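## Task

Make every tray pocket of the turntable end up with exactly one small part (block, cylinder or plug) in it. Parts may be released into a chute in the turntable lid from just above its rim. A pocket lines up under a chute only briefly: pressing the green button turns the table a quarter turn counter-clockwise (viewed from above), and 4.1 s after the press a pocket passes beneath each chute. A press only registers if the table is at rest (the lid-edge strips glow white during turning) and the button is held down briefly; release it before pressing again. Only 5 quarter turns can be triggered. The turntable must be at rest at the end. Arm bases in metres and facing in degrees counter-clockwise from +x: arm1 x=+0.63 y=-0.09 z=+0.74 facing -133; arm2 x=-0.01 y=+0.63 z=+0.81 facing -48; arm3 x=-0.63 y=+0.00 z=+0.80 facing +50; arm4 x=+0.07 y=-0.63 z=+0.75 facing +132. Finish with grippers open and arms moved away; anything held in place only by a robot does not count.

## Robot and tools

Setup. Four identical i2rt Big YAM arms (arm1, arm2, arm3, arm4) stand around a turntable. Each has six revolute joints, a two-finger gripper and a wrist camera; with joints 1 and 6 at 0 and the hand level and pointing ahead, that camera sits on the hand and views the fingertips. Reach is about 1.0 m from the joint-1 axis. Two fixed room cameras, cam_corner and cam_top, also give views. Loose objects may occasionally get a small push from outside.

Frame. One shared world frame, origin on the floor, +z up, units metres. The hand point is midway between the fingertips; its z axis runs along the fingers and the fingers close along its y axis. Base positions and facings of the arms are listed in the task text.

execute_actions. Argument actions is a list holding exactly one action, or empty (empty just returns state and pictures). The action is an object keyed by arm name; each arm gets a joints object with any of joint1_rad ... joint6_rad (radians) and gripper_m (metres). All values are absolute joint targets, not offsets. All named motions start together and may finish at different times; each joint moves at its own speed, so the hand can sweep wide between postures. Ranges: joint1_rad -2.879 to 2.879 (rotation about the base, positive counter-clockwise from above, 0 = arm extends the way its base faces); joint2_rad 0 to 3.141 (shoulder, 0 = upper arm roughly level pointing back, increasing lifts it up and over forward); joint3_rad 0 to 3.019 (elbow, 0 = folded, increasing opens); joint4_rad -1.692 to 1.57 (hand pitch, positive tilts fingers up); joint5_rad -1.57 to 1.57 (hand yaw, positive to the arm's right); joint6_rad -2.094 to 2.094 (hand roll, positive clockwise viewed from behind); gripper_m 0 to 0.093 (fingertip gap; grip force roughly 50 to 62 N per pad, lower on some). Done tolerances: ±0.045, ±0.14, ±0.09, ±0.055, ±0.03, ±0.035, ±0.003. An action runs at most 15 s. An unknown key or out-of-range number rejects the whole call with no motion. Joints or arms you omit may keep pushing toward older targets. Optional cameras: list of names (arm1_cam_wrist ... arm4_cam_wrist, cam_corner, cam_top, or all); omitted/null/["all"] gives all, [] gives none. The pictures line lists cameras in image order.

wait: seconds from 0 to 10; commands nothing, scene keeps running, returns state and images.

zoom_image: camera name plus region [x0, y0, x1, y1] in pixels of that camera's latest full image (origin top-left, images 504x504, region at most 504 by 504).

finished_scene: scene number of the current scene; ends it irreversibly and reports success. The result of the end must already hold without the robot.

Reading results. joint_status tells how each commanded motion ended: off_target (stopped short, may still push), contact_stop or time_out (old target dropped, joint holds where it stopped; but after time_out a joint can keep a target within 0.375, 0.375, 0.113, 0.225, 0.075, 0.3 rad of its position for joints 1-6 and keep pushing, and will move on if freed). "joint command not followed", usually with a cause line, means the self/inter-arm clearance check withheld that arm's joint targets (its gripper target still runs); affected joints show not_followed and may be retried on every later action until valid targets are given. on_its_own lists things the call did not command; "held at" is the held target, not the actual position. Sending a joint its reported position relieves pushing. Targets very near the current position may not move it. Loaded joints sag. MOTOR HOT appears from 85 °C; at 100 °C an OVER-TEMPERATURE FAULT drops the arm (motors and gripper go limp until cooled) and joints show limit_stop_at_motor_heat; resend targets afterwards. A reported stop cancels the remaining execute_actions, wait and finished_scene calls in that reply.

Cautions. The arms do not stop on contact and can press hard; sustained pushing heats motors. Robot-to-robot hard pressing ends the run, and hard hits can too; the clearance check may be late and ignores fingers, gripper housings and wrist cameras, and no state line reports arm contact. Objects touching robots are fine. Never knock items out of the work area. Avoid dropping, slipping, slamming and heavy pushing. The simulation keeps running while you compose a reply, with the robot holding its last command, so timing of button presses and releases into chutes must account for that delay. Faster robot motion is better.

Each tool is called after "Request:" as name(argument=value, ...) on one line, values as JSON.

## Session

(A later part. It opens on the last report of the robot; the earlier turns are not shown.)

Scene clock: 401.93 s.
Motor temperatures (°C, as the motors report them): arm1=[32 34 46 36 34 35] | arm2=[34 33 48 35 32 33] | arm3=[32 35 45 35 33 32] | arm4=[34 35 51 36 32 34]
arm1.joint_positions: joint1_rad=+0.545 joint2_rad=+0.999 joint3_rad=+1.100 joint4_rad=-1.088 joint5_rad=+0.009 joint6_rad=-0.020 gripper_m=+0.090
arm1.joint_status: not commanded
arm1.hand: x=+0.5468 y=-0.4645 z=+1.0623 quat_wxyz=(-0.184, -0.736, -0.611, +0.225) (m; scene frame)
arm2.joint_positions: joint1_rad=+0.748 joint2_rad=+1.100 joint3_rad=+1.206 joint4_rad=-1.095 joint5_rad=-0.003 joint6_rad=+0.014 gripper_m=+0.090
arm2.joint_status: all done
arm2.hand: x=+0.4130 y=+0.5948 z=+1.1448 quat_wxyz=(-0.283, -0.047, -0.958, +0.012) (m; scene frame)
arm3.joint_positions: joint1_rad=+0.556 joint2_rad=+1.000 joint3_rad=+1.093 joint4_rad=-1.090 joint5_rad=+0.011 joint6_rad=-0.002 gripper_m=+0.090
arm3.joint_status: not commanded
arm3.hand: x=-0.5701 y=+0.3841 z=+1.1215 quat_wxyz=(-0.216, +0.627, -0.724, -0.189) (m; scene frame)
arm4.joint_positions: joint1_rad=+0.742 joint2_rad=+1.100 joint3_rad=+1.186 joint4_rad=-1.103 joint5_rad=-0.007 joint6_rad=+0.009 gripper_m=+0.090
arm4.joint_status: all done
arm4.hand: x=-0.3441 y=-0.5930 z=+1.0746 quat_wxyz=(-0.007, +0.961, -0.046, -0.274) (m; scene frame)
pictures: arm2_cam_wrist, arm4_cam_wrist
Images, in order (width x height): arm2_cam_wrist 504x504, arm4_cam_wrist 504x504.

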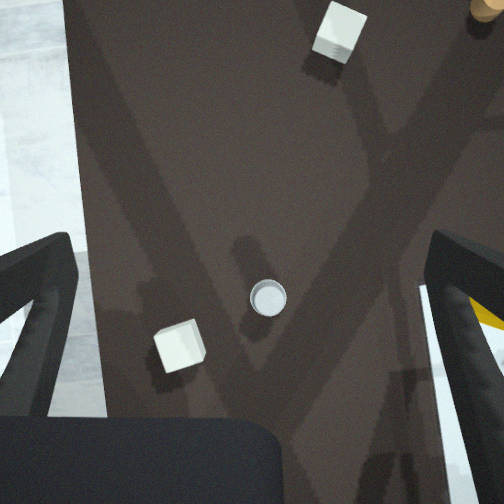

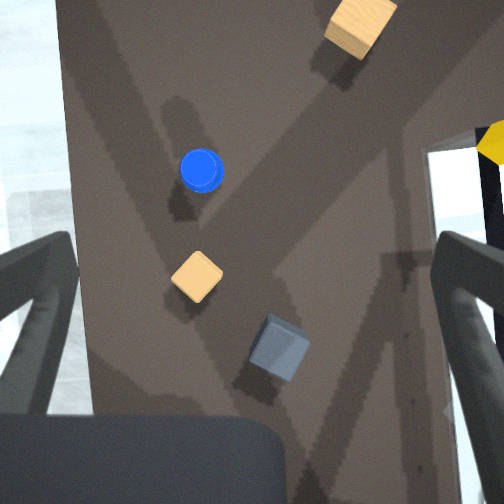

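Request:
execute_actions(actions=[{"arm1":{"joints":{"joint1_rad":0.81,"joint2_rad":0.949,"joint3_rad":0.45,"joint4_rad":-0.445,"gripper_m":0.075}},"arm2":{"joints":{"joint1_rad":0.703,"joint2_rad":1.298,"joint3_rad":0.425,"joint4_rad":-0.07,"gripper_m":0.075}},"arm3":{"joints":{"joint1_rad":0.365,"joint2_rad":1.642,"joint3_rad":0.845,"joint4_rad":-0.145,"gripper_m":0.075}},"arm4":{"joints":{"joint1_rad":0.842,"joint2_rad":1.424,"joint3_rad":0.77,"joint4_rad":-0.295,"gripper_m":0.075}}}], cameras=["arm1_cam_wrist","arm2_cam_wrist","arm3_cam_wrist","arm4_cam_wrist"])

Scene clock: 484.80 s.
Motor temperatures (°C, as the motors report them): arm1=[32 34 51 36 34 35] | arm2=[34 34 56 35 32 33] | arm3=[32 36 50 35 33 32] | arm4=[34 35 58 36 32 34]
arm1.joint_positions: joint1_rad=+0.811 joint2_rad=+0.945 joint3_rad=+0.456 joint4_rad=-0.466 joint5_rad=+0.010 joint6_rad=-0.020 gripper_m=+0.075
arm1.joint_status: all done
arm1.hand: x=+0.6489 y=-0.4189 z=+0.8412 quat_wxyz=(-0.224, -0.645, -0.699, +0.212) (m; scene frame)
arm2.joint_positions: joint1_rad=+0.704 joint2_rad=+1.303 joint3_rad=+0.424 joint4_rad=-0.086 joint5_rad=-0.003 joint6_rad=+0.014 gripper_m=+0.075
arm2.joint_status: all done
arm2.hand: x=+0.3545 y=+0.5820 z=+0.8292 quat_wxyz=(-0.294, -0.067, -0.953, +0.019) (m; scene frame)
arm3.joint_positions: joint1_rad=+0.373 joint2_rad=+1.640 joint3_rad=+0.832 joint4_rad=-0.171 joint5_rad=+0.009 joint6_rad=-0.001 gripper_m=+0.075
arm3.joint_status: all done
arm3.hand: x=-0.4641 y=+0.4928 z=+0.8300 quat_wxyz=(-0.237, +0.556, -0.777, -0.174) (m; scene frame)
arm4.joint_positions: joint1_rad=+0.842 joint2_rad=+1.435 joint3_rad=+0.764 joint4_rad=-0.311 joint5_rad=-0.007 joint6_rad=+0.009 gripper_m=+0.075
arm4.joint_status: all done
arm4.hand: x=-0.3987 y=-0.6357 z=+0.8248 quat_wxyz=(+0.007, +0.957, +0.002, -0.290) (m; scene frame)
pictures: arm1_cam_wrist, arm2_cam_wrist, arm3_cam_wrist, arm4_cam_wrist
Images, in order (width x height): arm1_cam_wrist 504x504, arm2_cam_wrist 504x504, arm3_cam_wrist 504x504, arm4_cam_wrist 504x504.

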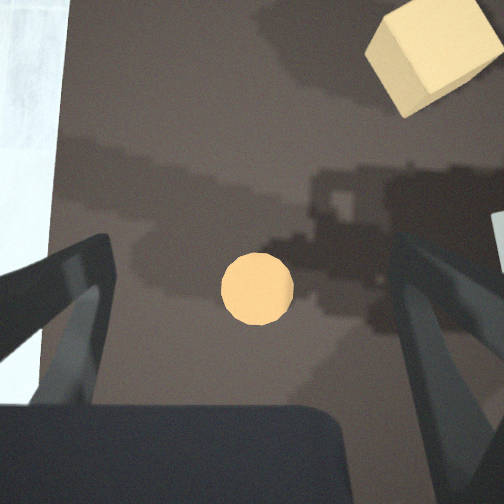

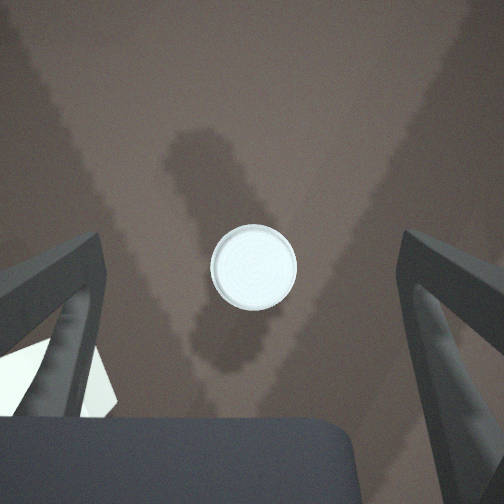

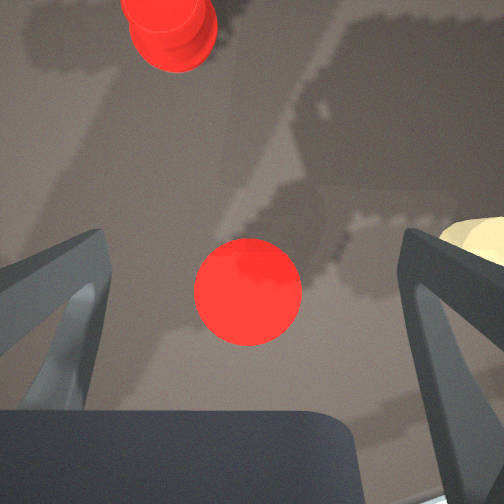

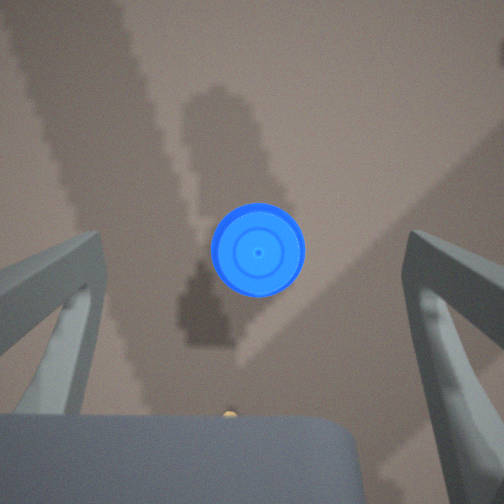

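Request:
execute_actions(actions=[{"arm1":{"joints":{"joint2_rad":1.2,"joint3_rad":0.28,"joint4_rad":-0.031}},"arm2":{"joints":{"joint2_rad":1.64,"joint3_rad":0.357,"joint4_rad":0.332}},"arm3":{"joints":{"joint2_rad":1.827,"joint3_rad":0.755,"joint4_rad":0.138}},"arm4":{"joints":{"joint2_rad":1.615,"joint3_rad":0.686,"joint4_rad":-0.013}}}], cameras=["arm1_cam_wrist","arm2_cam_wrist","arm3_cam_wrist","arm4_cam_wrist"])

Scene clock: 523.90 s.
Motor temperatures (°C, as the motors report them): arm1=[32 34 46 36 34 35] | arm2=[34 34 48 35 32 33] | arm3=[32 37 46 36 33 32] | arm4=[34 36 51 36 32 34]
arm1.joint_positions: joint1_rad=+0.811 joint2_rad=+1.202 joint3_rad=+0.275 joint4_rad=-0.052 joint5_rad=+0.010 joint6_rad=-0.020 gripper_m=+0.075
arm1.joint_status: all done
arm1.hand: x=+0.6489 y=-0.4007 z=+0.7425 quat_wxyz=(-0.216, -0.648, -0.702, +0.204) (m; scene frame)
arm2.joint_positions: joint1_rad=+0.704 joint2_rad=+1.634 joint3_rad=+0.358 joint4_rad=+0.316 joint5_rad=-0.003 joint6_rad=+0.014 gripper_m=+0.075
arm2.joint_status: all done
arm2.hand: x=+0.3483 y=+0.5823 z=+0.7489 quat_wxyz=(-0.297, -0.067, -0.952, +0.019) (m; scene frame)
arm3.joint_positions: joint1_rad=+0.373 joint2_rad=+1.842 joint3_rad=+0.748 joint4_rad=+0.112 joint5_rad=+0.009 joint6_rad=-0.001 gripper_m=+0.075
arm3.joint_status: all done
arm3.hand: x=-0.4705 y=+0.4780 z=+0.7396 quat_wxyz=(-0.236, +0.557, -0.777, -0.173) (m; scene frame)
arm4.joint_positions: joint1_rad=+0.842 joint2_rad=+1.631 joint3_rad=+0.686 joint4_rad=-0.029 joint5_rad=-0.007 joint6_rad=+0.009 gripper_m=+0.075
arm4.joint_status: all done
arm4.hand: x=-0.3992 y=-0.6358 z=+0.7432 quat_wxyz=(+0.007, +0.956, +0.002, -0.294) (m; scene frame)
pictures: arm1_cam_wrist, arm2_cam_wrist, arm3_cam_wrist, arm4_cam_wrist
Images, in order (width x height): arm1_cam_wrist 504x504, arm2_cam_wrist 504x504, arm3_cam_wrist 504x504, arm4_cam_wrist 504x504.

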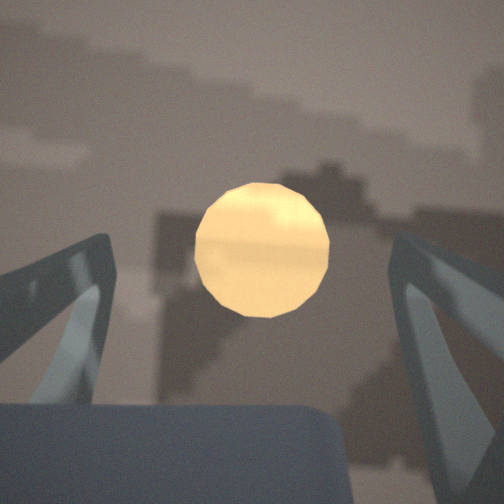

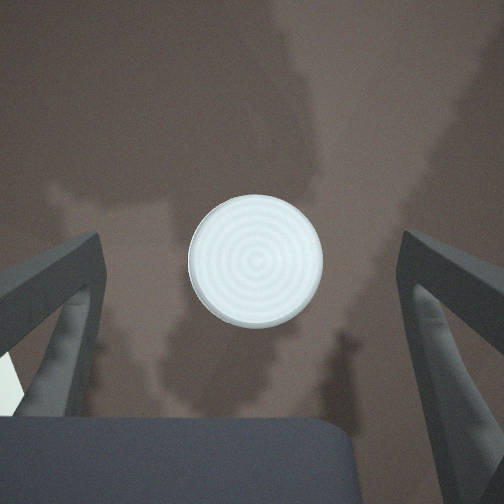

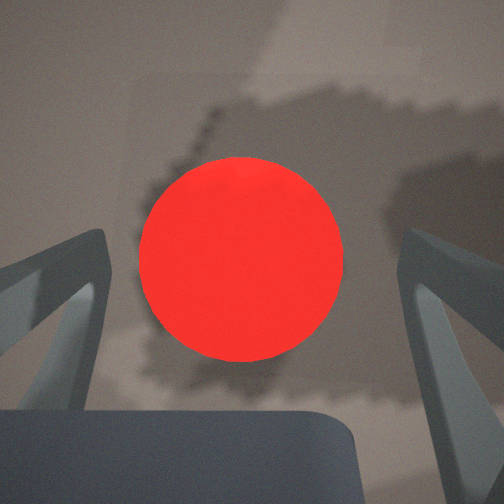

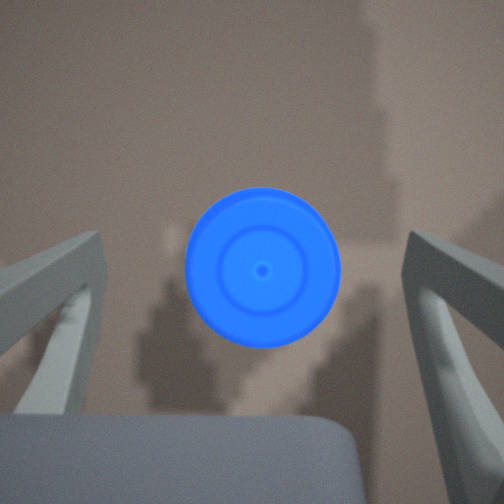

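Request:
execute_actions(actions=[{"arm1":{"joints":{"gripper_m":0.02}},"arm2":{"joints":{"joint2_rad":1.73,"joint3_rad":0.347,"joint4_rad":0.434}},"arm3":{"joints":{"gripper_m":0.03}},"arm4":{"joints":{"joint2_rad":1.65,"joint3_rad":0.668,"joint4_rad":0.03}}}], cameras=["arm1_cam_wrist","arm2_cam_wrist","arm3_cam_wrist","arm4_cam_wrist"])

Scene clock: 541.83 s.
Motor temperatures (°C, as the motors report them): arm1=[32 34 45 36 34 35] | arm2=[34 34 46 35 32 33] | arm3=[32 37 44 36 33 32] | arm4=[34 36 49 36 32 34]
arm1.joint_positions: joint1_rad=+0.811 joint2_rad=+1.202 joint3_rad=+0.275 joint4_rad=-0.052 joint5_rad=+0.010 joint6_rad=-0.020 gripper_m=+0.031
arm1.joint_status: gripper_m off_target (ended at +0.031, target +0.020)
arm1.hand: x=+0.6489 y=-0.4007 z=+0.7425 quat_wxyz=(-0.216, -0.648, -0.702, +0.204) (m; scene frame)
arm2.joint_positions: joint1_rad=+0.704 joint2_rad=+1.725 joint3_rad=+0.350 joint4_rad=+0.418 joint5_rad=-0.003 joint6_rad=+0.014 gripper_m=+0.075
arm2.joint_status: all done
arm2.hand: x=+0.3459 y=+0.5825 z=+0.7304 quat_wxyz=(-0.298, -0.067, -0.952, +0.019) (m; scene frame)
arm3.joint_positions: joint1_rad=+0.373 joint2_rad=+1.842 joint3_rad=+0.748 joint4_rad=+0.112 joint5_rad=+0.009 joint6_rad=-0.001 gripper_m=+0.039
arm3.joint_status: gripper_m off_target (ended at +0.039, target +0.030)
arm3.hand: x=-0.4704 y=+0.4779 z=+0.7396 quat_wxyz=(-0.236, +0.556, -0.778, -0.173) (m; scene frame)
arm4.joint_positions: joint1_rad=+0.842 joint2_rad=+1.637 joint3_rad=+0.677 joint4_rad=+0.013 joint5_rad=-0.007 joint6_rad=+0.009 gripper_m=+0.075
arm4.joint_status: all done
arm4.hand: x=-0.4024 y=-0.6358 z=+0.7434 quat_wxyz=(+0.007, +0.952, +0.002, -0.307) (m; scene frame)
pictures: arm1_cam_wrist, arm2_cam_wrist, arm3_cam_wrist, arm4_cam_wrist
Images, in order (width x height): arm1_cam_wrist 504x504, arm2_cam_wrist 504x504, arm3_cam_wrist 504x504, arm4_cam_wrist 504x504.

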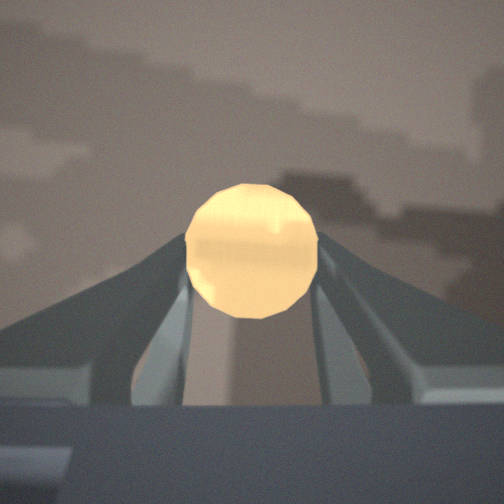

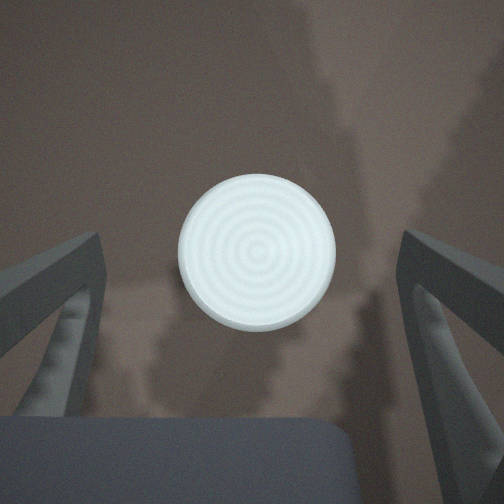

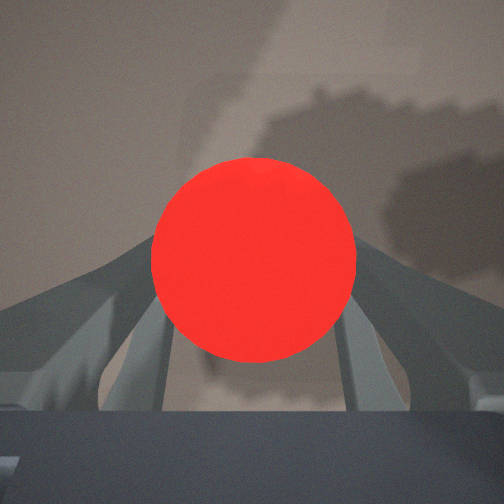

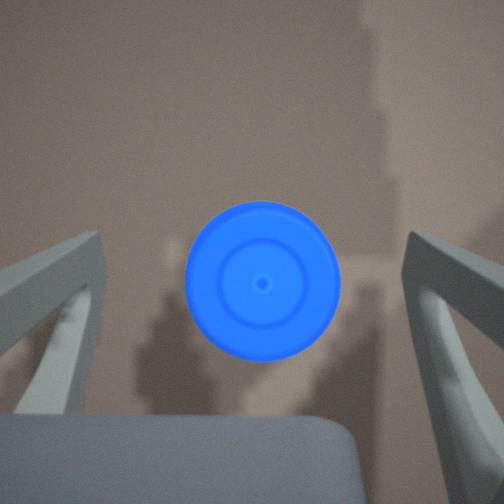

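Request:
execute_actions(actions=[{"arm2":{"joints":{"gripper_m":0.02}},"arm4":{"joints":{"joint2_rad":1.68,"joint3_rad":0.647,"joint4_rad":0.042}}}], cameras=["arm2_cam_wrist","arm4_cam_wrist"])

Scene clock: 552.27 s.
Motor temperatures (°C, as the motors report them): arm1=[32 34 45 36 34 35] | arm2=[34 34 46 35 32 33] | arm3=[32 38 44 36 33 32] | arm4=[34 36 48 36 32 34]
arm1.joint_positions: joint1_rad=+0.811 joint2_rad=+1.202 joint3_rad=+0.275 joint4_rad=-0.052 joint5_rad=+0.010 joint6_rad=-0.020 gripper_m=+0.031
arm1.joint_status: not commanded
arm1.hand: x=+0.6489 y=-0.4007 z=+0.7425 quat_wxyz=(-0.216, -0.648, -0.702, +0.204) (m; scene frame)
arm2.joint_positions: joint1_rad=+0.704 joint2_rad=+1.725 joint3_rad=+0.350 joint4_rad=+0.418 joint5_rad=-0.003 joint6_rad=+0.014 gripper_m=+0.035
arm2.joint_status: gripper_m off_target (ended at +0.035, target +0.020)
arm2.hand: x=+0.3459 y=+0.5825 z=+0.7304 quat_wxyz=(-0.298, -0.067, -0.952, +0.019) (m; scene frame)
arm3.joint_positions: joint1_rad=+0.373 joint2_rad=+1.842 joint3_rad=+0.748 joint4_rad=+0.112 joint5_rad=+0.009 joint6_rad=-0.001 gripper_m=+0.039
arm3.joint_status: not commanded
arm3.hand: x=-0.4704 y=+0.4779 z=+0.7396 quat_wxyz=(-0.236, +0.556, -0.778, -0.173) (m; scene frame)
arm4.joint_positions: joint1_rad=+0.842 joint2_rad=+1.654 joint3_rad=+0.661 joint4_rad=+0.038 joint5_rad=-0.007 joint6_rad=+0.009 gripper_m=+0.075
arm4.joint_status: all done
arm4.hand: x=-0.3966 y=-0.6358 z=+0.7334 quat_wxyz=(+0.007, +0.953, +0.002, -0.303) (m; scene frame)
pictures: arm2_cam_wrist, arm4_cam_wrist
Images, in order (width x height): arm2_cam_wrist 504x504, arm4_cam_wrist 504x504.

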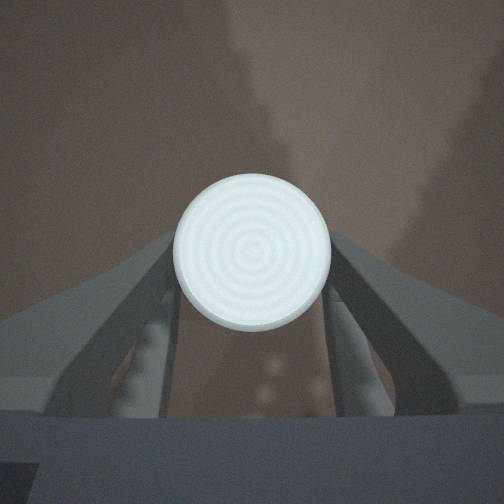

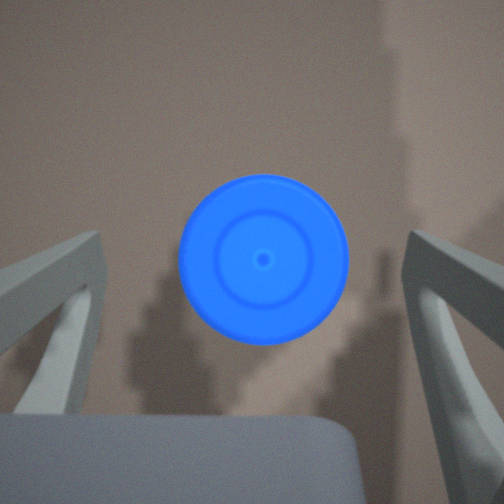

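Request:
execute_actions(actions=[{"arm1":{"joints":{"joint2_rad":0.72,"joint3_rad":0.82,"joint4_rad":-1.03}},"arm2":{"joints":{"joint2_rad":0.72,"joint3_rad":0.82,"joint4_rad":-1.03}},"arm3":{"joints":{"joint2_rad":0.72,"joint3_rad":0.82,"joint4_rad":-1.03}},"arm4":{"joints":{"gripper_m":0.02}}}], cameras=["arm4_cam_wrist"])

Request:
execute_actions(actions=[{"arm1":{"joints":{"joint1_rad":-1.085}},"arm2":{"joints":{"joint1_rad":-0.78}},"arm3":{"joints":{"joint1_rad":-1.005}},"arm4":{"joints":{"joint2_rad":0.72,"joint3_rad":0.82,"joint4_rad":-1.03}}}], cameras=["cam_corner"])

Request:
execute_actions(actions=[{"arm1":{"joints":{"joint2_rad":0.914,"joint3_rad":0.9,"joint4_rad":-0.925}},"arm2":{"joints":{"joint2_rad":1.181,"joint3_rad":0.775,"joint4_rad":-0.53}},"arm3":{"joints":{"joint2_rad":0.822,"joint3_rad":0.585,"joint4_rad":-0.695}},"arm4":{"joints":{"joint1_rad":-0.58}}}], cameras=["arm1_cam_wrist","arm2_cam_wrist","arm3_cam_wrist"])

Request:
execute_actions(actions=[{"arm4":{"joints":{"joint2_rad":1.27,"joint3_rad":1.025,"joint4_rad":-0.685}}}], cameras=["arm4_cam_wrist","cam_corner"])

Scene clock: 584.33 s.
Motor temperatures (°C, as the motors report them): arm1=[32 34 45 36 34 35] | arm2=[34 34 45 35 32 33] | arm3=[32 38 44 36 33 32] | arm4=[34 36 47 36 32 34]
arm1.joint_positions: joint1_rad=+0.811 joint2_rad=+0.714 joint3_rad=+0.794 joint4_rad=-1.013 joint5_rad=+0.010 joint6_rad=-0.020 gripper_m=+0.031
arm1.joint_status: all done
arm1.hand: x=+0.6448 y=-0.3902 z=+1.0069 quat_wxyz=(-0.232, -0.643, -0.696, +0.219) (m; scene frame)
arm2.joint_positions: joint1_rad=+0.704 joint2_rad=+0.724 joint3_rad=+0.813 joint4_rad=-1.021 joint5_rad=-0.003 joint6_rad=+0.014 gripper_m=+0.035
arm2.joint_status: all done
arm2.hand: x=+0.2961 y=+0.5911 z=+1.0811 quat_wxyz=(-0.310, -0.067, -0.948, +0.019) (m; scene frame)
arm3.joint_positions: joint1_rad=+0.373 joint2_rad=+0.720 joint3_rad=+0.776 joint4_rad=-1.013 joint5_rad=+0.009 joint6_rad=-0.001 gripper_m=+0.039
arm3.joint_status: all done
arm3.hand: x=-0.5284 y=+0.2891 z=+1.0570 quat_wxyz=(-0.246, +0.554, -0.775, -0.180) (m; scene frame)
arm4.joint_positions: joint1_rad=+0.842 joint2_rad=+1.654 joint3_rad=+0.661 joint4_rad=+0.038 joint5_rad=-0.008 joint6_rad=+0.009 gripper_m=+0.032
arm4.joint_status: gripper_m off_target (ended at +0.032, target +0.020)
arm4.hand: x=-0.3966 y=-0.6359 z=+0.7334 quat_wxyz=(+0.007, +0.953, +0.002, -0.303) (m; scene frame)
pictures: arm4_cam_wrist
Images, in order (width x height): arm4_cam_wrist 504x504.

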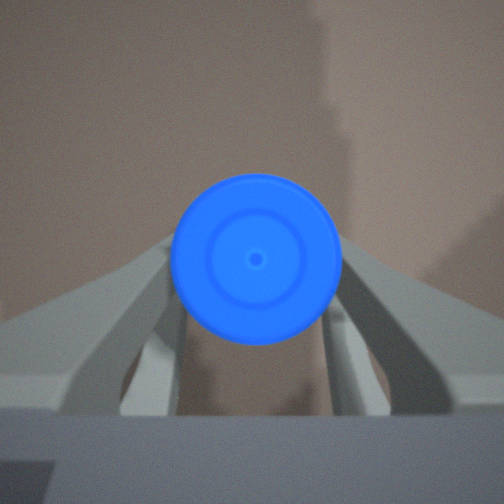

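Scene clock: 586.27 s.
Motor temperatures (°C, as the motors report them): arm1=[32 34 45 36 34 35] | arm2=[34 34 46 35 32 33] | arm3=[32 38 44 36 33 32] | arm4=[34 36 48 36 32 34]
arm1.joint_positions: joint1_rad=-1.080 joint2_rad=+0.714 joint3_rad=+0.794 joint4_rad=-1.013 joint5_rad=+0.011 joint6_rad=-0.019 gripper_m=+0.031
arm1.joint_status: all done
arm1.hand: x=+0.3297 y=-0.0042 z=+0.9986 quat_wxyz=(+0.044, -0.945, +0.114, +0.303) (m; scene frame)
arm2.joint_positions: joint1_rad=-0.778 joint2_rad=+0.724 joint3_rad=+0.813 joint4_rad=-1.021 joint5_rad=-0.001 joint6_rad=+0.014 gripper_m=+0.035
arm2.joint_status: all done
arm2.hand: x=-0.0246 y=+0.3214 z=+1.0849 quat_wxyz=(-0.219, -0.688, -0.653, +0.229) (m; scene frame)
arm3.joint_positions: joint1_rad=-1.002 joint2_rad=+0.720 joint3_rad=+0.776 joint4_rad=-1.013 joint5_rad=+0.013 joint6_rad=-0.001 gripper_m=+0.039
arm3.joint_status: all done
arm3.hand: x=-0.3248 y=-0.0402 z=+1.0510 quat_wxyz=(-0.295, -0.063, -0.953, +0.020) (m; scene frame)
arm4.joint_positions: joint1_rad=+0.842 joint2_rad=+0.721 joint3_rad=+0.781 joint4_rad=-1.024 joint5_rad=-0.008 joint6_rad=+0.009 gripper_m=+0.032
arm4.joint_status: all done
arm4.hand: x=-0.2287 y=-0.6337 z=+1.0043 quat_wxyz=(+0.007, +0.954, +0.002, -0.299) (m; scene frame)
pictures: cam_corner
Images, in order (width x height): cam_corner 504x504.

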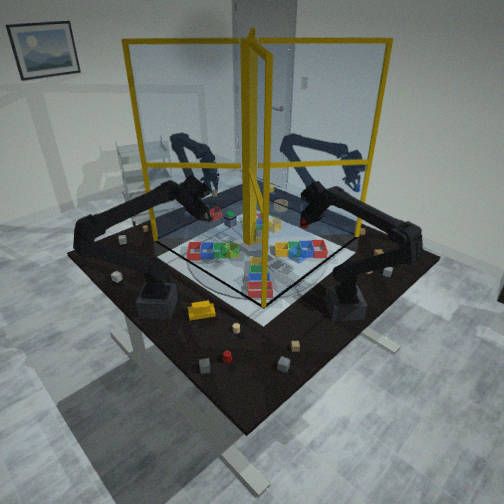

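Scene clock: 587.97 s.
Motor temperatures (°C, as the motors report them): arm1=[32 34 46 36 34 35] | arm2=[34 34 46 35 32 33] | arm3=[32 38 45 36 33 32] | arm4=[34 36 48 36 32 34]
arm1.joint_positions: joint1_rad=-1.080 joint2_rad=+0.919 joint3_rad=+0.860 joint4_rad=-0.942 joint5_rad=+0.011 joint6_rad=-0.019 gripper_m=+0.031
arm1.joint_status: all done
arm1.hand: x=+0.2788 y=+0.0088 z=+0.9780 quat_wxyz=(+0.039, -0.955, +0.115, +0.271) (m; scene frame)
arm2.joint_positions: joint1_rad=-0.778 joint2_rad=+1.188 joint3_rad=+0.770 joint4_rad=-0.550 joint5_rad=-0.001 joint6_rad=+0.014 gripper_m=+0.035
arm2.joint_status: all done
arm2.hand: x=-0.0305 y=+0.1994 z=+0.9658 quat_wxyz=(-0.206, -0.692, -0.657, +0.216) (m; scene frame)
arm3.joint_positions: joint1_rad=-1.002 joint2_rad=+0.829 joint3_rad=+0.573 joint4_rad=-0.721 joint5_rad=+0.013 joint6_rad=-0.001 gripper_m=+0.039
arm3.joint_status: all done
arm3.hand: x=-0.3078 y=-0.0414 z=+0.9541 quat_wxyz=(-0.285, -0.063, -0.956, +0.020) (m; scene frame)
arm4.joint_positions: joint1_rad=-0.573 joint2_rad=+0.721 joint3_rad=+0.781 joint4_rad=-1.024 joint5_rad=-0.007 joint6_rad=+0.009 gripper_m=+0.032
arm4.joint_status: all done
arm4.hand: x=+0.0236 y=-0.3302 z=+1.0038 quat_wxyz=(-0.188, +0.727, -0.619, -0.231) (m; scene frame)
pictures: arm1_cam_wrist, arm2_cam_wrist, arm3_cam_wrist
Images, in order (width x height): arm1_cam_wrist 504x504, arm2_cam_wrist 504x504, arm3_cam_wrist 504x504.

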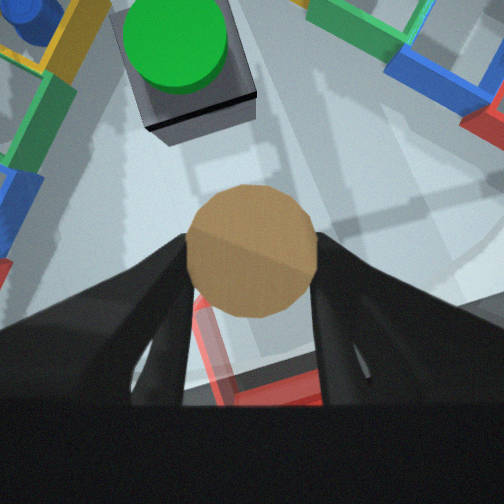

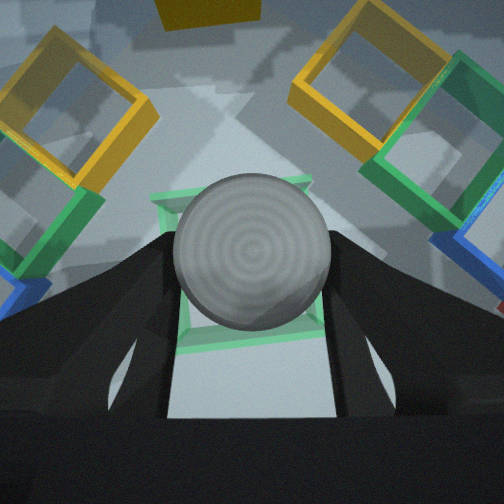

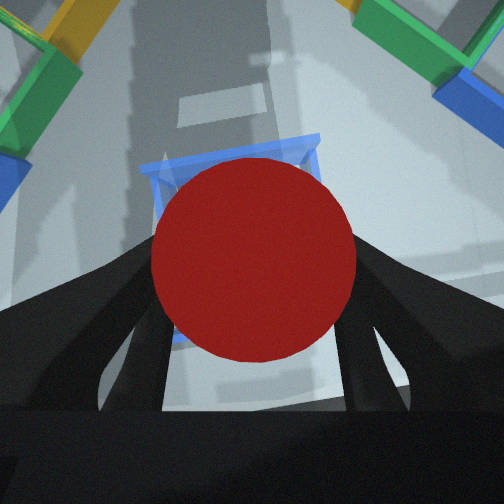

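Scene clock: 589.27 s.
Motor temperatures (°C, as the motors report them): arm1=[32 34 46 36 34 35] | arm2=[34 34 47 35 32 33] | arm3=[32 38 45 36 33 32] | arm4=[34 36 49 36 32 34]
arm1.joint_positions: joint1_rad=-1.080 joint2_rad=+0.919 joint3_rad=+0.860 joint4_rad=-0.942 joint5_rad=+0.011 joint6_rad=-0.019 gripper_m=+0.031
arm1.joint_status: not commanded
arm1.hand: x=+0.2788 y=+0.0088 z=+0.9780 quat_wxyz=(+0.039, -0.955, +0.115, +0.271) (m; scene frame)
arm2.joint_positions: joint1_rad=-0.778 joint2_rad=+1.188 joint3_rad=+0.770 joint4_rad=-0.550 joint5_rad=-0.001 joint6_rad=+0.014 gripper_m=+0.035
arm2.joint_status: not commanded
arm2.hand: x=-0.0305 y=+0.1994 z=+0.9658 quat_wxyz=(-0.206, -0.692, -0.657, +0.216) (m; scene frame)
arm3.joint_positions: joint1_rad=-1.002 joint2_rad=+0.829 joint3_rad=+0.573 joint4_rad=-0.721 joint5_rad=+0.013 joint6_rad=-0.001 gripper_m=+0.039
arm3.joint_status: not commanded
arm3.hand: x=-0.3078 y=-0.0414 z=+0.9541 quat_wxyz=(-0.285, -0.063, -0.956, +0.020) (m; scene frame)
arm4.joint_positions: joint1_rad=-0.573 joint2_rad=+1.290 joint3_rad=+0.993 joint4_rad=-0.702 joint5_rad=-0.007 joint6_rad=+0.009 gripper_m=+0.032
arm4.joint_status: all done
arm4.hand: x=-0.0058 y=-0.1562 z=+0.9456 quat_wxyz=(-0.178, +0.731, -0.622, -0.218) (m; scene frame)
pictures: arm4_cam_wrist, cam_corner
Images, in order (width x height): arm4_cam_wrist 504x504, cam_corner 504x504.

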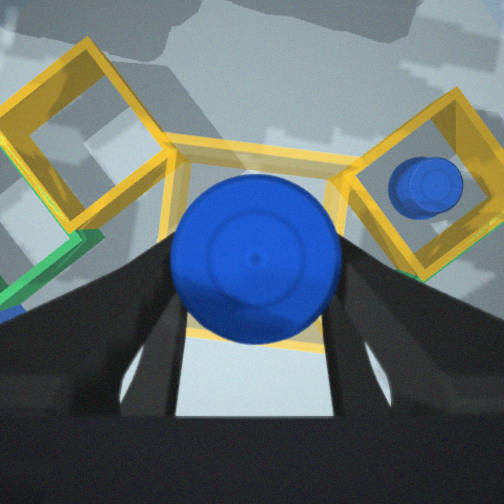

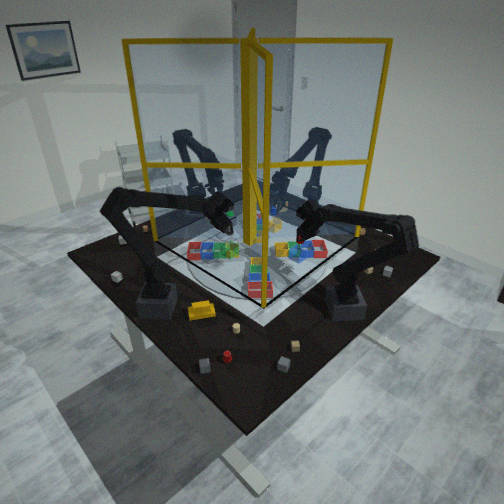

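Request:
execute_actions(actions=[{"arm1":{"joints":{"joint2_rad":1.008,"joint3_rad":0.935,"joint4_rad":-0.845}}}], cameras=["arm1_cam_wrist"])

Scene clock: 608.47 s.
Motor temperatures (°C, as the motors report them): arm1=[32 34 50 36 34 35] | arm2=[34 34 49 35 32 33] | arm3=[32 37 46 36 33 32] | arm4=[34 36 52 36 32 34]
arm1.joint_positions: joint1_rad=-1.080 joint2_rad=+1.004 joint3_rad=+0.890 joint4_rad=-0.865 joint5_rad=+0.011 joint6_rad=-0.019 gripper_m=+0.031
arm1.joint_status: all done
arm1.hand: x=+0.2475 y=+0.0169 z=+0.9730 quat_wxyz=(+0.041, -0.952, +0.114, +0.281) (m; scene frame)
arm2.joint_positions: joint1_rad=-0.778 joint2_rad=+1.188 joint3_rad=+0.770 joint4_rad=-0.550 joint5_rad=-0.001 joint6_rad=+0.014 gripper_m=+0.035
arm2.joint_status: not commanded
arm2.hand: x=-0.0305 y=+0.1994 z=+0.9658 quat_wxyz=(-0.206, -0.692, -0.657, +0.216) (m; scene frame)
arm3.joint_positions: joint1_rad=-1.002 joint2_rad=+0.829 joint3_rad=+0.573 joint4_rad=-0.721 joint5_rad=+0.013 joint6_rad=-0.001 gripper_m=+0.039
arm3.joint_status: not commanded
arm3.hand: x=-0.3078 y=-0.0414 z=+0.9541 quat_wxyz=(-0.285, -0.063, -0.956, +0.020) (m; scene frame)
arm4.joint_positions: joint1_rad=-0.573 joint2_rad=+1.290 joint3_rad=+0.993 joint4_rad=-0.702 joint5_rad=-0.007 joint6_rad=+0.009 gripper_m=+0.032
arm4.joint_status: not commanded
arm4.hand: x=-0.0058 y=-0.1562 z=+0.9456 quat_wxyz=(-0.178, +0.731, -0.622, -0.218) (m; scene frame)
pictures: arm1_cam_wrist
Images, in order (width x height): arm1_cam_wrist 504x504.

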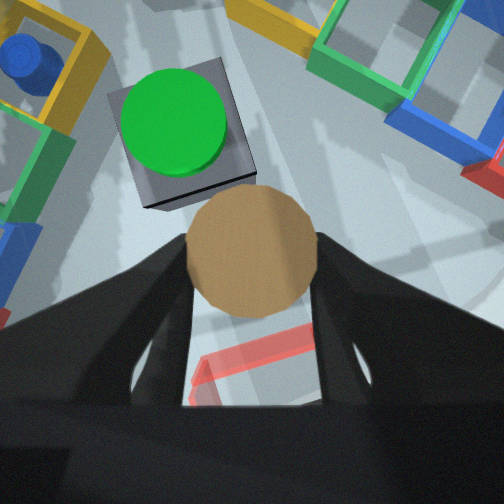

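Request:
execute_actions(actions=[{"arm1":{"joints":{"joint1_rad":-1.002,"joint2_rad":1.15,"joint3_rad":0.985,"joint4_rad":-0.73}},"arm2":{"joints":{"joint1_rad":-0.765,"joint2_rad":1.17,"joint3_rad":0.76}},"arm3":{"joints":{"joint2_rad":0.85,"joint3_rad":0.6}}}], cameras=["arm1_cam_wrist","cam_corner"])

Scene clock: 644.47 s.
Motor temperatures (°C, as the motors report them): arm1=[32 34 52 36 34 35] | arm2=[34 34 50 35 32 33] | arm3=[32 36 47 36 33 32] | arm4=[34 36 53 36 32 34]
arm1.joint_positions: joint1_rad=-1.002 joint2_rad=+1.151 joint3_rad=+0.947 joint4_rad=-0.750 joint5_rad=+0.011 joint6_rad=-0.019 gripper_m=+0.031
arm1.joint_status: all done
arm1.hand: x=+0.1885 y=-0.0043 z=+0.9596 quat_wxyz=(+0.030, -0.952, +0.077, +0.295) (m; scene frame)
arm2.joint_positions: joint1_rad=-0.772 joint2_rad=+1.180 joint3_rad=+0.759 joint4_rad=-0.549 joint5_rad=-0.001 joint6_rad=+0.014 gripper_m=+0.035
arm2.joint_status: all done
arm2.hand: x=-0.0278 y=+0.2029 z=+0.9641 quat_wxyz=(-0.206, -0.690, -0.659, +0.215) (m; scene frame)
arm3.joint_positions: joint1_rad=-1.002 joint2_rad=+0.841 joint3_rad=+0.573 joint4_rad=-0.721 joint5_rad=+0.013 joint6_rad=-0.001 gripper_m=+0.039
arm3.joint_status: all done
arm3.hand: x=-0.3076 y=-0.0414 z=+0.9506 quat_wxyz=(-0.280, -0.063, -0.958, +0.019) (m; scene frame)
arm4.joint_positions: joint1_rad=-0.573 joint2_rad=+1.290 joint3_rad=+0.993 joint4_rad=-0.702 joint5_rad=-0.007 joint6_rad=+0.009 gripper_m=+0.032
arm4.joint_status: not commanded
arm4.hand: x=-0.0058 y=-0.1562 z=+0.9456 quat_wxyz=(-0.178, +0.731, -0.622, -0.218) (m; scene frame)
pictures: arm1_cam_wrist, cam_corner
Images, in order (width x height): arm1_cam_wrist 504x504, cam_corner 504x504.

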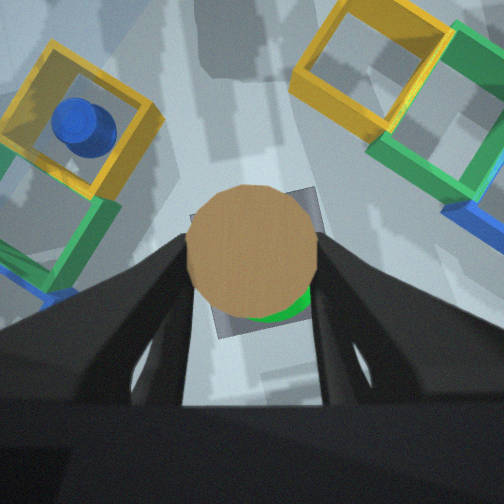

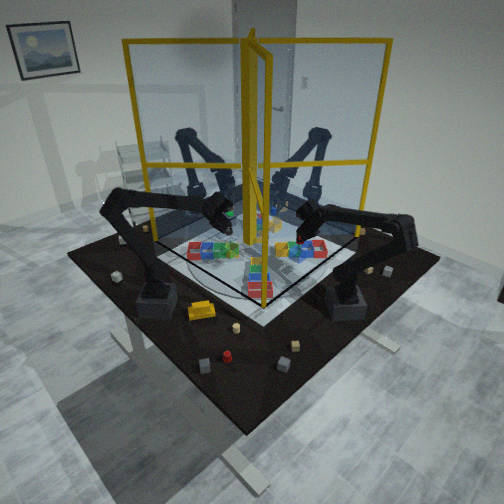

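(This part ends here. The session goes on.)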